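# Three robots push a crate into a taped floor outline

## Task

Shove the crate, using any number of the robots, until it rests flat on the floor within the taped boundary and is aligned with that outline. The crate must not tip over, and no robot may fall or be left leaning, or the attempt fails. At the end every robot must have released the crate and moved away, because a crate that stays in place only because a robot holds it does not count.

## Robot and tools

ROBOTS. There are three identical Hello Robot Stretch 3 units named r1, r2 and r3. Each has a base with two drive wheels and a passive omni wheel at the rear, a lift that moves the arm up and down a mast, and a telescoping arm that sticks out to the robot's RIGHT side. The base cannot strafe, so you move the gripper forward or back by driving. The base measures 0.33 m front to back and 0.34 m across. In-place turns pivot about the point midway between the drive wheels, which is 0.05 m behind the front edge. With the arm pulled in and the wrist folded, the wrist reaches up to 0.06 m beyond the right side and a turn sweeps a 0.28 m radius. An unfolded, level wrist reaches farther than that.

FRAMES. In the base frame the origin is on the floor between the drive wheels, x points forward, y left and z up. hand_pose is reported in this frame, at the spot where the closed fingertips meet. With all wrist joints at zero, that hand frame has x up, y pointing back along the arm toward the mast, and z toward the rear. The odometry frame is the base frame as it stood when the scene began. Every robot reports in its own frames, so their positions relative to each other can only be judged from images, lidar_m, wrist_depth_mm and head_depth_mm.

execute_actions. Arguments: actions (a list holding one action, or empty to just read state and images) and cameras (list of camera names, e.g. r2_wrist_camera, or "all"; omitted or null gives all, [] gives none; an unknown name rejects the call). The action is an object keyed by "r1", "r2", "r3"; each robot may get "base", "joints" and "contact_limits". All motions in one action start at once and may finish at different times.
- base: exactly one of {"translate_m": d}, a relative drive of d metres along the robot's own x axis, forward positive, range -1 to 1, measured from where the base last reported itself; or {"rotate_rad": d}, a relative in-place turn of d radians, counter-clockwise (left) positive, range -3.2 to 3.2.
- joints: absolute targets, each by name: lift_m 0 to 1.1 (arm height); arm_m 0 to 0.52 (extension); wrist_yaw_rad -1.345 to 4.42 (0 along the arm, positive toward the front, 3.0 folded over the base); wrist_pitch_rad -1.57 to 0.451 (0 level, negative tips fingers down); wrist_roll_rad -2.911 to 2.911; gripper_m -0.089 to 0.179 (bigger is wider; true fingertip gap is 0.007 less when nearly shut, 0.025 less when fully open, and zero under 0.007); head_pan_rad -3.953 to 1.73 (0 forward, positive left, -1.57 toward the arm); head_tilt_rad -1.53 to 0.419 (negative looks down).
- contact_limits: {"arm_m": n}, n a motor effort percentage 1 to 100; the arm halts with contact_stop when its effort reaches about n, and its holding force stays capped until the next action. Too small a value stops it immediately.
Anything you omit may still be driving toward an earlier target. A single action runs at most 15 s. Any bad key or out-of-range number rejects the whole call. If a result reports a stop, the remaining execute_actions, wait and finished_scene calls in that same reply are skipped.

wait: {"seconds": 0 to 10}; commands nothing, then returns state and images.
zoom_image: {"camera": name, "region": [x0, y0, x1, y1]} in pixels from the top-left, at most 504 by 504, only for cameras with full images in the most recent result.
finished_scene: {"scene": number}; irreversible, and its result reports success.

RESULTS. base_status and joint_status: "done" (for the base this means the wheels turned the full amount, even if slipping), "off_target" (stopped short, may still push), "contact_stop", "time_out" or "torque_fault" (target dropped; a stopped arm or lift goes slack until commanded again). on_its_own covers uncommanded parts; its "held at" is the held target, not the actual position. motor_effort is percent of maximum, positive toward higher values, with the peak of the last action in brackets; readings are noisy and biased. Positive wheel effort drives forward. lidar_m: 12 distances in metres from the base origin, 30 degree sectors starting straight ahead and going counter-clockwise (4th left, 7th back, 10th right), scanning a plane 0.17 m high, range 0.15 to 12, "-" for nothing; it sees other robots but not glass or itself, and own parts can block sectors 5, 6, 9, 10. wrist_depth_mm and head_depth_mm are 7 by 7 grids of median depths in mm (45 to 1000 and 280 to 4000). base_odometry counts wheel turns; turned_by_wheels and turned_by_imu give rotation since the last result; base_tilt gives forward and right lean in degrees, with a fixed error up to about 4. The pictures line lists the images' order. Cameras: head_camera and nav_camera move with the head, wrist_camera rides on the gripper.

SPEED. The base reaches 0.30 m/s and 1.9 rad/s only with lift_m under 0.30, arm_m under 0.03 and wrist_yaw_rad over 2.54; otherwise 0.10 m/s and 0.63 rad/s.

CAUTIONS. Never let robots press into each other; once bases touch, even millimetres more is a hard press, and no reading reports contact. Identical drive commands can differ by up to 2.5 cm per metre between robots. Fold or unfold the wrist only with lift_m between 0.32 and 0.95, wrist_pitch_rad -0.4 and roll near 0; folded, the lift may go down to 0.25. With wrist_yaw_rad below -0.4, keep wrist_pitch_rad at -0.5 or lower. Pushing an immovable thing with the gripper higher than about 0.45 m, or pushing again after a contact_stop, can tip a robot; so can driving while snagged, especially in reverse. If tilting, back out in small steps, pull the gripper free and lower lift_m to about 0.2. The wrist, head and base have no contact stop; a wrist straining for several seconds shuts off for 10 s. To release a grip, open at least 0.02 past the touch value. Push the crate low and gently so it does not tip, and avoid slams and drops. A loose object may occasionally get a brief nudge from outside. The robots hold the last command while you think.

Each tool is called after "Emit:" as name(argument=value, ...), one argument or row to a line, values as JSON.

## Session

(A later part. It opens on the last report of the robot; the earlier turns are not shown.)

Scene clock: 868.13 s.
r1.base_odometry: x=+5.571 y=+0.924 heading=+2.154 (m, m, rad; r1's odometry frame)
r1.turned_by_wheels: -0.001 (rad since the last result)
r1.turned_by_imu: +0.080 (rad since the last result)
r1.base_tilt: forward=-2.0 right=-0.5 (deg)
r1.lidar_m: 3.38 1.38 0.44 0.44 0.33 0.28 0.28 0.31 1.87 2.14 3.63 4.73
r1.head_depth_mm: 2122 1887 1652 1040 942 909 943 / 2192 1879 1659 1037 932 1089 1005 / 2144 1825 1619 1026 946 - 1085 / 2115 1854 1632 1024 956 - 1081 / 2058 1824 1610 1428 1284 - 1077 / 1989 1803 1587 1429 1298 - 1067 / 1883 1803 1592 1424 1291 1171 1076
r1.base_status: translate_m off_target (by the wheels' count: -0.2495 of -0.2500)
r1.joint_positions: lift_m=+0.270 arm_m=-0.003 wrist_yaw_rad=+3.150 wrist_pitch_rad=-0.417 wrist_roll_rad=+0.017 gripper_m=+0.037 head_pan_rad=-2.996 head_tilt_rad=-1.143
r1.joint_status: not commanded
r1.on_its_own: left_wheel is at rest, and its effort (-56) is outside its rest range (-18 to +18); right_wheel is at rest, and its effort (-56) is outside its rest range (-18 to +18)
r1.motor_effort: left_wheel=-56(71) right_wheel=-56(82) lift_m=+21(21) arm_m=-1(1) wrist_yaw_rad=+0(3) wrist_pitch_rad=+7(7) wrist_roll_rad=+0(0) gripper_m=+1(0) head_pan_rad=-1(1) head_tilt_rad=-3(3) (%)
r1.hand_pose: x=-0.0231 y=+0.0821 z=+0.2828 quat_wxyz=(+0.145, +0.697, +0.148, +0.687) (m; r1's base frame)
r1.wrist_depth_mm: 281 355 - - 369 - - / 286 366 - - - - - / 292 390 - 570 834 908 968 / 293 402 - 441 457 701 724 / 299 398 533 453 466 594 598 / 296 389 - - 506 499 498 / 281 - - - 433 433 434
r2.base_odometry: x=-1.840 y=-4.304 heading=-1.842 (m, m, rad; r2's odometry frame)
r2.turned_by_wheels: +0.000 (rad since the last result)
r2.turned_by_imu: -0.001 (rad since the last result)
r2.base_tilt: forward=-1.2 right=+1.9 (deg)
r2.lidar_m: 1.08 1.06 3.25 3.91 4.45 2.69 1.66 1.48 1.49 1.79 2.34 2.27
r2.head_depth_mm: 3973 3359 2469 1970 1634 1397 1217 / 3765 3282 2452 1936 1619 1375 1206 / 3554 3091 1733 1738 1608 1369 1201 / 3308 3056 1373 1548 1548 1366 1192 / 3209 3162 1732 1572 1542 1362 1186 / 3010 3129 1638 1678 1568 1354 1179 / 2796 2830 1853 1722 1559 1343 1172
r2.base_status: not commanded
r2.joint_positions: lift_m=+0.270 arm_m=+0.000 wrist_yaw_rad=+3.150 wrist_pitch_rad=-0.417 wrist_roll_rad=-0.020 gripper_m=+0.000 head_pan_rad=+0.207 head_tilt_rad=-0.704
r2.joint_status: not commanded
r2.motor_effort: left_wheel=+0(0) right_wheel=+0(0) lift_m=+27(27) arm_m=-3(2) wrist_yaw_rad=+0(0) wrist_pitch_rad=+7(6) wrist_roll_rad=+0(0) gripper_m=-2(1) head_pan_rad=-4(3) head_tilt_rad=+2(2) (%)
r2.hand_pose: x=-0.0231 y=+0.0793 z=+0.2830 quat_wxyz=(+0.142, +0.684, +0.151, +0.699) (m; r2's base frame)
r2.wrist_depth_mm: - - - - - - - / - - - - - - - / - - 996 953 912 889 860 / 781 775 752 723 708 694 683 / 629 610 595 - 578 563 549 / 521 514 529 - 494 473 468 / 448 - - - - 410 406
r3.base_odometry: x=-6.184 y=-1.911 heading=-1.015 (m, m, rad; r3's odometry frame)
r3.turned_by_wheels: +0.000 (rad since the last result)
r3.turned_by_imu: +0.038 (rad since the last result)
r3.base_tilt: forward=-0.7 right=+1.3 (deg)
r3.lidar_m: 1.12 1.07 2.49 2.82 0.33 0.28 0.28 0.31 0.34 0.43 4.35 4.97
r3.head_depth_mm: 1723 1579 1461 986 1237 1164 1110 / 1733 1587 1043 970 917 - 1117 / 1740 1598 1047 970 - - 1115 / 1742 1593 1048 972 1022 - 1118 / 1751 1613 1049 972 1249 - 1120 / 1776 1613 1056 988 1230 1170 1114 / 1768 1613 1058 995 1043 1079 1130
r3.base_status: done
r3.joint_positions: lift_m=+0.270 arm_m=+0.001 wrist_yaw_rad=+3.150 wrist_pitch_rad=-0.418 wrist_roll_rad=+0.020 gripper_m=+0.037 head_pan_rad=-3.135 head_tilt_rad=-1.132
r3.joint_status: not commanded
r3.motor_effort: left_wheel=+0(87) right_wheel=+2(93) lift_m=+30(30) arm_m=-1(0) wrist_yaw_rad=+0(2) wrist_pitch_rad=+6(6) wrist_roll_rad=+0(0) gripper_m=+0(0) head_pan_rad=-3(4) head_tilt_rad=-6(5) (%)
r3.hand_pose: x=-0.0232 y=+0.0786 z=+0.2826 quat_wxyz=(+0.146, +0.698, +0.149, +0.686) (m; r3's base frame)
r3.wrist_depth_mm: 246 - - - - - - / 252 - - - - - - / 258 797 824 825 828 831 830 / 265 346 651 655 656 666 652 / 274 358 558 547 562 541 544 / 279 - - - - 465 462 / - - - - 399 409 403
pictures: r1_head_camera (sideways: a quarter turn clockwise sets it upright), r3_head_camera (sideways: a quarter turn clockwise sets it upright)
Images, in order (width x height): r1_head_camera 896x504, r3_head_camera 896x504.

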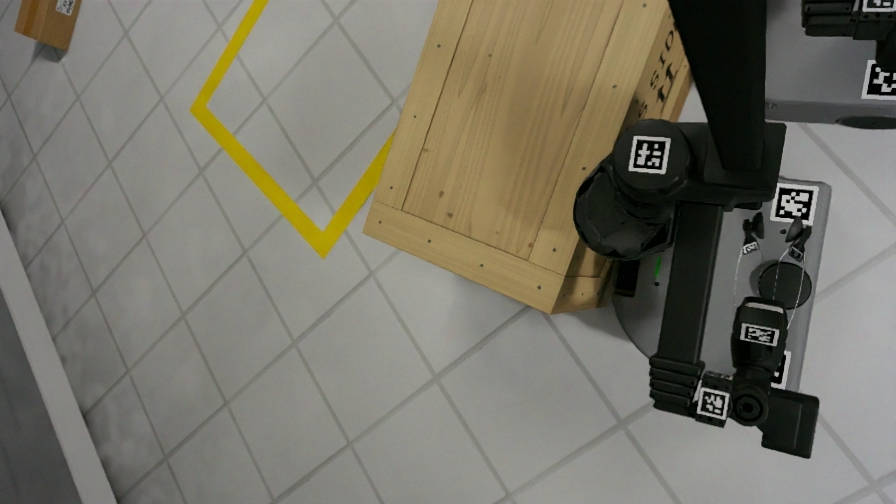

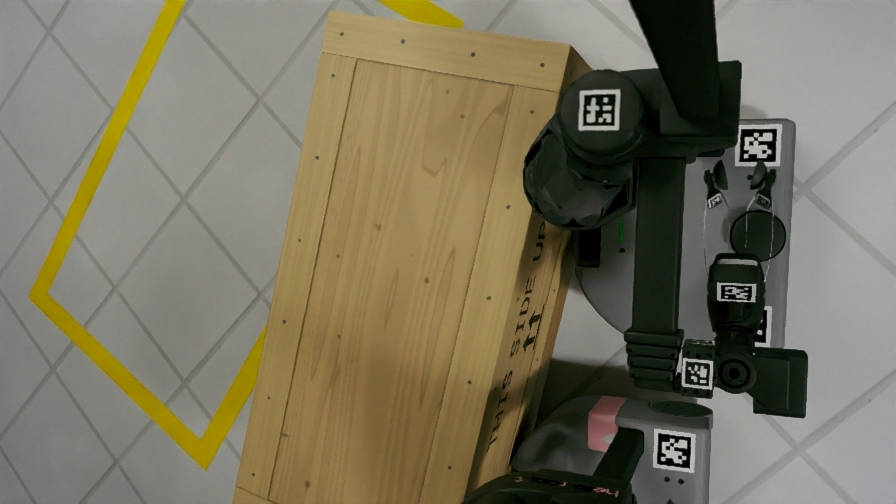

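Emit:
execute_actions(
  actions=[
    {"r1":{"base":{"translate_m":0.006}},"r3":{"base":{"translate_m":0.006}}},
  ],
  cameras=[],
)

Emit:
execute_actions(
  actions=[
    {"r1":{"base":{"rotate_rad":-0.2}},"r3":{"base":{"rotate_rad":-0.16}}},
  ],
  cameras=[],
)

Emit:
execute_actions(
  actions=[
    {"r1":{"base":{"translate_m":-0.24}},"r3":{"base":{"translate_m":-0.15}}},
  ],
  cameras=["r1_head_camera","r3_head_camera"],
)

Scene clock: 878.50 s.
r1.base_odometry: x=+5.567 y=+0.929 heading=+2.154 (m, m, rad; r1's odometry frame)
r1.turned_by_wheels: +0.000 (rad since the last result)
r1.turned_by_imu: +0.002 (rad since the last result)
r1.base_tilt: forward=-1.9 right=-0.4 (deg)
r1.lidar_m: 3.37 1.38 0.44 0.44 0.34 0.28 0.28 0.32 1.88 2.15 3.64 4.74
r1.head_depth_mm: 2123 1906 1655 1037 938 927 943 / 2172 1878 1642 1036 937 1111 1003 / 2134 1859 1626 1024 947 - 1087 / 2120 1847 1624 1023 959 - 1078 / 2065 1834 1613 1435 1278 - 1075 / 1990 1802 1605 1430 1295 - 1071 / 1924 1802 1586 1422 1287 1174 1075
r1.base_status: done
r1.joint_positions: lift_m=+0.270 arm_m=-0.003 wrist_yaw_rad=+3.150 wrist_pitch_rad=-0.417 wrist_roll_rad=+0.017 gripper_m=+0.037 head_pan_rad=-2.996 head_tilt_rad=-1.143
r1.joint_status: not commanded
r1.motor_effort: left_wheel=+0(43) right_wheel=+0(47) lift_m=+21(21) arm_m=-1(1) wrist_yaw_rad=+0(0) wrist_pitch_rad=+7(7) wrist_roll_rad=+0(0) gripper_m=+0(0) head_pan_rad=-1(2) head_tilt_rad=-3(4) (%)
r1.hand_pose: x=-0.0231 y=+0.0821 z=+0.2828 quat_wxyz=(+0.145, +0.697, +0.148, +0.687) (m; r1's base frame)
r1.wrist_depth_mm: 290 363 - - 369 - - / 291 371 - - - - - / 298 392 - 563 851 942 937 / 300 402 - 437 458 699 716 / 301 413 547 452 474 588 599 / 307 403 - - 520 502 502 / 289 - - - 428 439 428
r2.base_odometry: x=-1.840 y=-4.304 heading=-1.842 (m, m, rad; r2's odometry frame)
r2.turned_by_wheels: +0.000 (rad since the last result)
r2.turned_by_imu: -0.001 (rad since the last result)
r2.base_tilt: forward=-1.2 right=+1.7 (deg)
r2.lidar_m: 1.07 1.06 3.26 3.89 4.46 2.69 1.66 1.48 1.49 1.78 2.34 2.26
r2.head_depth_mm: 3956 3368 2474 1946 1628 1391 1212 / 3746 3272 2440 1949 1618 1383 1198 / 3508 3097 1726 1744 1597 1374 1198 / 3309 3051 1377 1551 1531 1358 1192 / 3179 3133 1725 1569 1539 1351 1184 / 3066 3135 1706 1682 1567 1355 1177 / 2831 2814 1850 1716 1559 1340 1173
r2.base_status: not commanded
r2.joint_positions: lift_m=+0.270 arm_m=+0.000 wrist_yaw_rad=+3.150 wrist_pitch_rad=-0.417 wrist_roll_rad=-0.020 gripper_m=+0.000 head_pan_rad=+0.207 head_tilt_rad=-0.704
r2.joint_status: not commanded
r2.motor_effort: left_wheel=+0(0) right_wheel=+1(0) lift_m=+27(27) arm_m=-2(2) wrist_yaw_rad=+0(0) wrist_pitch_rad=+7(6) wrist_roll_rad=+0(0) gripper_m=-2(3) head_pan_rad=-4(3) head_tilt_rad=+1(2) (%)
r2.hand_pose: x=-0.0231 y=+0.0793 z=+0.2830 quat_wxyz=(+0.142, +0.684, +0.151, +0.699) (m; r2's base frame)
r2.wrist_depth_mm: - - - - - - - / - - - - - - - / - - - 959 916 890 860 / 793 765 739 721 709 694 673 / 625 610 603 - 577 560 557 / 524 517 528 - 489 479 471 / 443 - - - - 413 405
r3.base_odometry: x=-6.181 y=-1.916 heading=-1.015 (m, m, rad; r3's odometry frame)
r3.turned_by_wheels: +0.000 (rad since the last result)
r3.turned_by_imu: +0.000 (rad since the last result)
r3.base_tilt: forward=-0.7 right=+1.2 (deg)
r3.lidar_m: 1.12 1.06 2.49 2.83 3.77 0.28 0.28 0.32 0.34 0.43 4.33 4.97
r3.head_depth_mm: 1732 1582 1453 988 1254 1159 1114 / 1739 1605 1035 969 927 - 1117 / 1728 1593 1041 971 - - 1116 / 1755 1592 1049 975 1046 - 1117 / 1742 1597 1056 975 1264 - 1112 / 1768 1615 1053 988 1235 1164 1118 / 1759 1616 1056 1002 1042 1080 1130
r3.base_status: done
r3.joint_positions: lift_m=+0.270 arm_m=+0.001 wrist_yaw_rad=+3.150 wrist_pitch_rad=-0.418 wrist_roll_rad=+0.020 gripper_m=+0.037 head_pan_rad=-3.135 head_tilt_rad=-1.132
r3.joint_status: not commanded
r3.motor_effort: left_wheel=-1(7) right_wheel=+2(11) lift_m=+31(31) arm_m=-1(1) wrist_yaw_rad=-1(1) wrist_pitch_rad=+6(6) wrist_roll_rad=+0(0) gripper_m=+0(0) head_pan_rad=-3(3) head_tilt_rad=-5(5) (%)
r3.hand_pose: x=-0.0232 y=+0.0786 z=+0.2826 quat_wxyz=(+0.146, +0.698, +0.149, +0.686) (m; r3's base frame)
r3.wrist_depth_mm: 252 - - - - - - / 259 - - - - - - / 264 782 825 816 826 825 820 / 272 360 663 653 659 660 655 / 280 367 551 539 559 543 540 / 285 - - - - 462 464 / - - - - 397 406 405
pictures: none
No camera images: the call's "cameras" was empty. Leave "cameras" out to get every camera's image.

Scene clock: 879.73 s.
r1.base_odometry: x=+5.567 y=+0.929 heading=+1.954 (m, m, rad; r1's odometry frame)
r1.turned_by_wheels: -0.200 (rad since the last result)
r1.turned_by_imu: -0.200 (rad since the last result)
r1.base_tilt: forward=-1.9 right=-0.4 (deg)
r1.lidar_m: 3.95 1.39 1.38 0.44 0.40 0.29 0.28 0.29 1.88 1.97 2.78 4.74
r1.head_depth_mm: 2197 1876 1648 1044 948 1131 718 / 2120 1848 1639 1038 959 1223 1074 / 2133 1849 1621 1025 950 - 1084 / 2128 1837 1604 1019 955 - 1074 / 2088 1811 1607 1042 998 - 1071 / 2090 1812 1599 1440 1294 - 1075 / 1996 1783 1577 1414 1284 1167 1078
r1.base_status: done
r1.joint_positions: lift_m=+0.270 arm_m=-0.003 wrist_yaw_rad=+3.150 wrist_pitch_rad=-0.417 wrist_roll_rad=+0.017 gripper_m=+0.037 head_pan_rad=-2.996 head_tilt_rad=-1.143
r1.joint_status: not commanded
r1.motor_effort: left_wheel=+2(7) right_wheel=-3(9) lift_m=+21(21) arm_m=+0(2) wrist_yaw_rad=+0(1) wrist_pitch_rad=+7(7) wrist_roll_rad=+0(0) gripper_m=+0(0) head_pan_rad=-1(1) head_tilt_rad=-3(3) (%)
r1.hand_pose: x=-0.0231 y=+0.0821 z=+0.2828 quat_wxyz=(+0.145, +0.697, +0.148, +0.687) (m; r1's base frame)
r1.wrist_depth_mm: 349 494 - 385 - - - / 348 496 - - - - - / 345 514 - 562 912 925 919 / 346 455 - 431 708 731 726 / 340 479 457 456 613 597 588 / 337 473 - - 521 493 500 / 317 - - - 434 421 429
r2.base_odometry: x=-1.840 y=-4.304 heading=-1.842 (m, m, rad; r2's odometry frame)
r2.turned_by_wheels: +0.000 (rad since the last result)
r2.turned_by_imu: +0.000 (rad since the last result)
r2.base_tilt: forward=-1.2 right=+1.9 (deg)
r2.lidar_m: 1.07 1.06 3.25 3.91 4.44 2.69 1.66 1.48 1.48 1.78 2.33 2.27
r2.head_depth_mm: - 3363 2480 1967 1640 1391 1213 / 3793 3310 2422 1951 1620 1379 1204 / 3504 3081 1734 1747 1605 1372 1200 / 3340 3063 1377 1518 1524 1367 1194 / 3230 3143 1734 1575 1551 1358 1189 / 3015 3149 1524 1686 1578 1346 1178 / 2823 2801 1792 1722 1562 1336 1172
r2.base_status: not commanded
r2.joint_positions: lift_m=+0.270 arm_m=+0.000 wrist_yaw_rad=+3.150 wrist_pitch_rad=-0.417 wrist_roll_rad=-0.020 gripper_m=+0.000 head_pan_rad=+0.207 head_tilt_rad=-0.704
r2.joint_status: not commanded
r2.motor_effort: left_wheel=+0(0) right_wheel=+0(0) lift_m=+27(27) arm_m=-2(2) wrist_yaw_rad=+0(0) wrist_pitch_rad=+6(6) wrist_roll_rad=+0(0) gripper_m=-2(1) head_pan_rad=-4(3) head_tilt_rad=+2(2) (%)
r2.hand_pose: x=-0.0231 y=+0.0793 z=+0.2830 quat_wxyz=(+0.142, +0.684, +0.151, +0.699) (m; r2's base frame)
r2.wrist_depth_mm: - - - - - - - / - - - - - - - / - - 999 953 907 900 869 / 790 767 746 724 710 696 668 / 626 620 595 - 572 566 550 / 521 516 529 - 489 479 470 / 446 - - - - 411 405
r3.base_odometry: x=-6.181 y=-1.916 heading=-1.174 (m, m, rad; r3's odometry frame)
r3.turned_by_wheels: -0.160 (rad since the last result)
r3.turned_by_imu: -0.157 (rad since the last result)
r3.base_tilt: forward=-0.7 right=+1.3 (deg)
r3.lidar_m: 3.28 1.06 2.48 2.64 1.93 0.29 0.28 0.30 0.32 0.32 3.49 4.95
r3.head_depth_mm: 1727 1585 1457 1355 1265 1162 1115 / 1737 1585 1039 967 928 - 1121 / 1745 1594 1042 975 - - 1113 / 1758 1605 1046 973 1005 - 1116 / 1747 1610 1047 977 1146 - 1112 / 1762 1604 1059 978 1199 1167 1118 / 1778 1615 1056 982 1101 1046 1127
r3.base_status: done
r3.joint_positions: lift_m=+0.270 arm_m=+0.001 wrist_yaw_rad=+3.150 wrist_pitch_rad=-0.418 wrist_roll_rad=+0.020 gripper_m=+0.037 head_pan_rad=-3.135 head_tilt_rad=-1.132
r3.joint_status: not commanded
r3.motor_effort: left_wheel=+2(8) right_wheel=-1(9) lift_m=+30(30) arm_m=+0(0) wrist_yaw_rad=+1(0) wrist_pitch_rad=+6(6) wrist_roll_rad=+0(0) gripper_m=-1(1) head_pan_rad=-3(4) head_tilt_rad=-5(5) (%)
r3.hand_pose: x=-0.0232 y=+0.0786 z=+0.2826 quat_wxyz=(+0.146, +0.698, +0.149, +0.686) (m; r3's base frame)
r3.wrist_depth_mm: - - - - - - - / - - - - - - - / 821 829 827 823 833 819 829 / 294 650 654 660 653 658 650 / 296 544 553 546 562 543 544 / 289 - - - - 459 465 / - - - - 401 404 405
pictures: none
No camera images: the call's "cameras" was empty. Leave "cameras" out to get every camera's image.

Scene clock: 882.17 s.
r1.base_odometry: x=+5.657 y=+0.707 heading=+1.953 (m, m, rad; r1's odometry frame)
r1.turned_by_wheels: -0.001 (rad since the last result)
r1.turned_by_imu: +0.058 (rad since the last result)
r1.base_tilt: forward=-1.9 right=-0.5 (deg)
r1.lidar_m: 3.83 1.48 2.96 0.43 0.36 0.28 0.28 0.30 1.80 1.93 2.84 4.86
r1.head_depth_mm: 2182 1886 1653 1049 938 1069 708 / 2093 1869 1637 1032 945 1210 1018 / 2165 1869 1644 1028 947 - 1091 / 2131 1837 1623 1025 947 - 1081 / 2112 1823 1602 1394 1036 - 1075 / 2040 1815 1604 1429 1296 - 1068 / 1943 1798 1599 1421 1285 1169 1081
r1.base_status: translate_m off_target (by the wheels' count: -0.2394 of -0.2400)
r1.joint_positions: lift_m=+0.270 arm_m=-0.003 wrist_yaw_rad=+3.150 wrist_pitch_rad=-0.417 wrist_roll_rad=+0.017 gripper_m=+0.037 head_pan_rad=-2.996 head_tilt_rad=-1.143
r1.joint_status: not commanded
r1.on_its_own: left_wheel is at rest, and its effort (-62) is outside its rest range (-18 to +18); right_wheel is at rest, and its effort (-63) is outside its rest range (-18 to +18)
r1.motor_effort: left_wheel=-62(71) right_wheel=-63(78) lift_m=+21(21) arm_m=-1(1) wrist_yaw_rad=+0(1) wrist_pitch_rad=+7(7) wrist_roll_rad=+0(0) gripper_m=+0(0) head_pan_rad=-1(1) head_tilt_rad=-4(3) (%)
r1.hand_pose: x=-0.0231 y=+0.0821 z=+0.2828 quat_wxyz=(+0.145, +0.697, +0.148, +0.687) (m; r1's base frame)
r1.wrist_depth_mm: 313 417 - 358 - - - / 315 422 - - - - - / 318 457 - 552 924 916 884 / 316 455 - 435 684 716 733 / 319 457 493 439 590 586 584 / 315 423 - - 513 491 497 / 298 - - - 428 435 442
r2.base_odometry: x=-1.840 y=-4.304 heading=-1.842 (m, m, rad; r2's odometry frame)
r2.turned_by_wheels: +0.000 (rad since the last result)
r2.turned_by_imu: +0.000 (rad since the last result)
r2.base_tilt: forward=-1.2 right=+1.8 (deg)
r2.lidar_m: 1.19 1.45 3.25 3.91 4.46 2.69 1.66 1.48 1.49 1.78 2.33 2.26
r2.head_depth_mm: - 3357 2455 1962 1625 1384 1211 / 3768 3254 2282 1937 1619 1388 1203 / 3353 2927 1661 1780 1610 1376 1193 / 3378 3209 1782 1621 1590 1366 1186 / 3202 3157 1801 1703 1580 1357 1179 / 2951 2963 1846 1785 1577 1355 1179 / 2900 3075 1826 1831 1561 1337 1173
r2.base_status: not commanded
r2.joint_positions: lift_m=+0.270 arm_m=+0.000 wrist_yaw_rad=+3.150 wrist_pitch_rad=-0.417 wrist_roll_rad=-0.020 gripper_m=+0.000 head_pan_rad=+0.207 head_tilt_rad=-0.704
r2.joint_status: not commanded
r2.motor_effort: left_wheel=+0(0) right_wheel=+0(0) lift_m=+27(27) arm_m=-2(2) wrist_yaw_rad=+0(0) wrist_pitch_rad=+6(6) wrist_roll_rad=+0(0) gripper_m=-2(2) head_pan_rad=-3(3) head_tilt_rad=+2(3) (%)
r2.hand_pose: x=-0.0231 y=+0.0793 z=+0.2830 quat_wxyz=(+0.142, +0.684, +0.151, +0.699) (m; r2's base frame)
r2.wrist_depth_mm: - - - - - - - / - - - - - - - / - - 989 960 945 896 867 / 790 767 745 729 702 693 673 / 632 618 604 - 580 565 558 / 521 517 526 - 492 478 469 / 448 - - - - 413 404
r3.base_odometry: x=-6.239 y=-1.778 heading=-1.174 (m, m, rad; r3's odometry frame)
r3.turned_by_wheels: +0.001 (rad since the last result)
r3.turned_by_imu: +0.016 (rad since the last result)
r3.base_tilt: forward=-0.7 right=+1.3 (deg)
r3.lidar_m: 3.32 1.19 2.56 2.74 3.73 0.28 0.28 0.29 0.32 0.33 3.40 5.07
r3.head_depth_mm: 1741 1579 1465 1355 1271 1165 1111 / 1735 1598 1038 965 924 - 1117 / 1746 1591 1043 967 - - 1116 / 1751 1600 1051 970 984 - 1114 / 1776 1612 1052 975 1167 - 1112 / 1775 1609 1058 976 1208 1149 1115 / 1778 1612 1065 979 1084 1045 1132
r3.base_status: translate_m off_target (by the wheels' count: -0.1498 of -0.1500)
r3.joint_positions: lift_m=+0.270 arm_m=+0.001 wrist_yaw_rad=+3.150 wrist_pitch_rad=-0.418 wrist_roll_rad=+0.020 gripper_m=+0.037 head_pan_rad=-3.135 head_tilt_rad=-1.132
r3.joint_status: not commanded
r3.on_its_own: right_wheel is at rest, and its effort (-55) is outside its rest range (-18 to +18)
r3.motor_effort: left_wheel=-14(74) right_wheel=-55(85) lift_m=+30(30) arm_m=-1(1) wrist_yaw_rad=-1(1) wrist_pitch_rad=+6(6) wrist_roll_rad=+0(0) gripper_m=+0(0) head_pan_rad=-3(3) head_tilt_rad=-5(5) (%)
r3.hand_pose: x=-0.0232 y=+0.0786 z=+0.2826 quat_wxyz=(+0.146, +0.698, +0.149, +0.686) (m; r3's base frame)
r3.wrist_depth_mm: - - - - - - - / - - - - - - - / 749 821 826 835 836 828 825 / 283 648 657 654 656 656 661 / 286 526 553 542 566 539 542 / 290 - - - - 463 464 / - - - - 401 404 405
pictures: r1_head_camera (sideways: a quarter turn clockwise sets it upright), r3_head_camera (sideways: a quarter turn clockwise sets it upright)
Images, in order (width x height): r1_head_camera 896x504, r3_head_camera 896x504.

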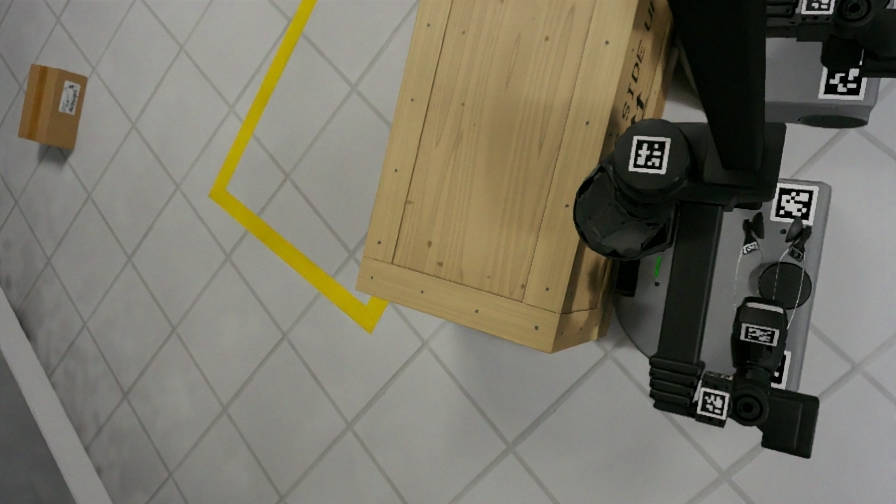

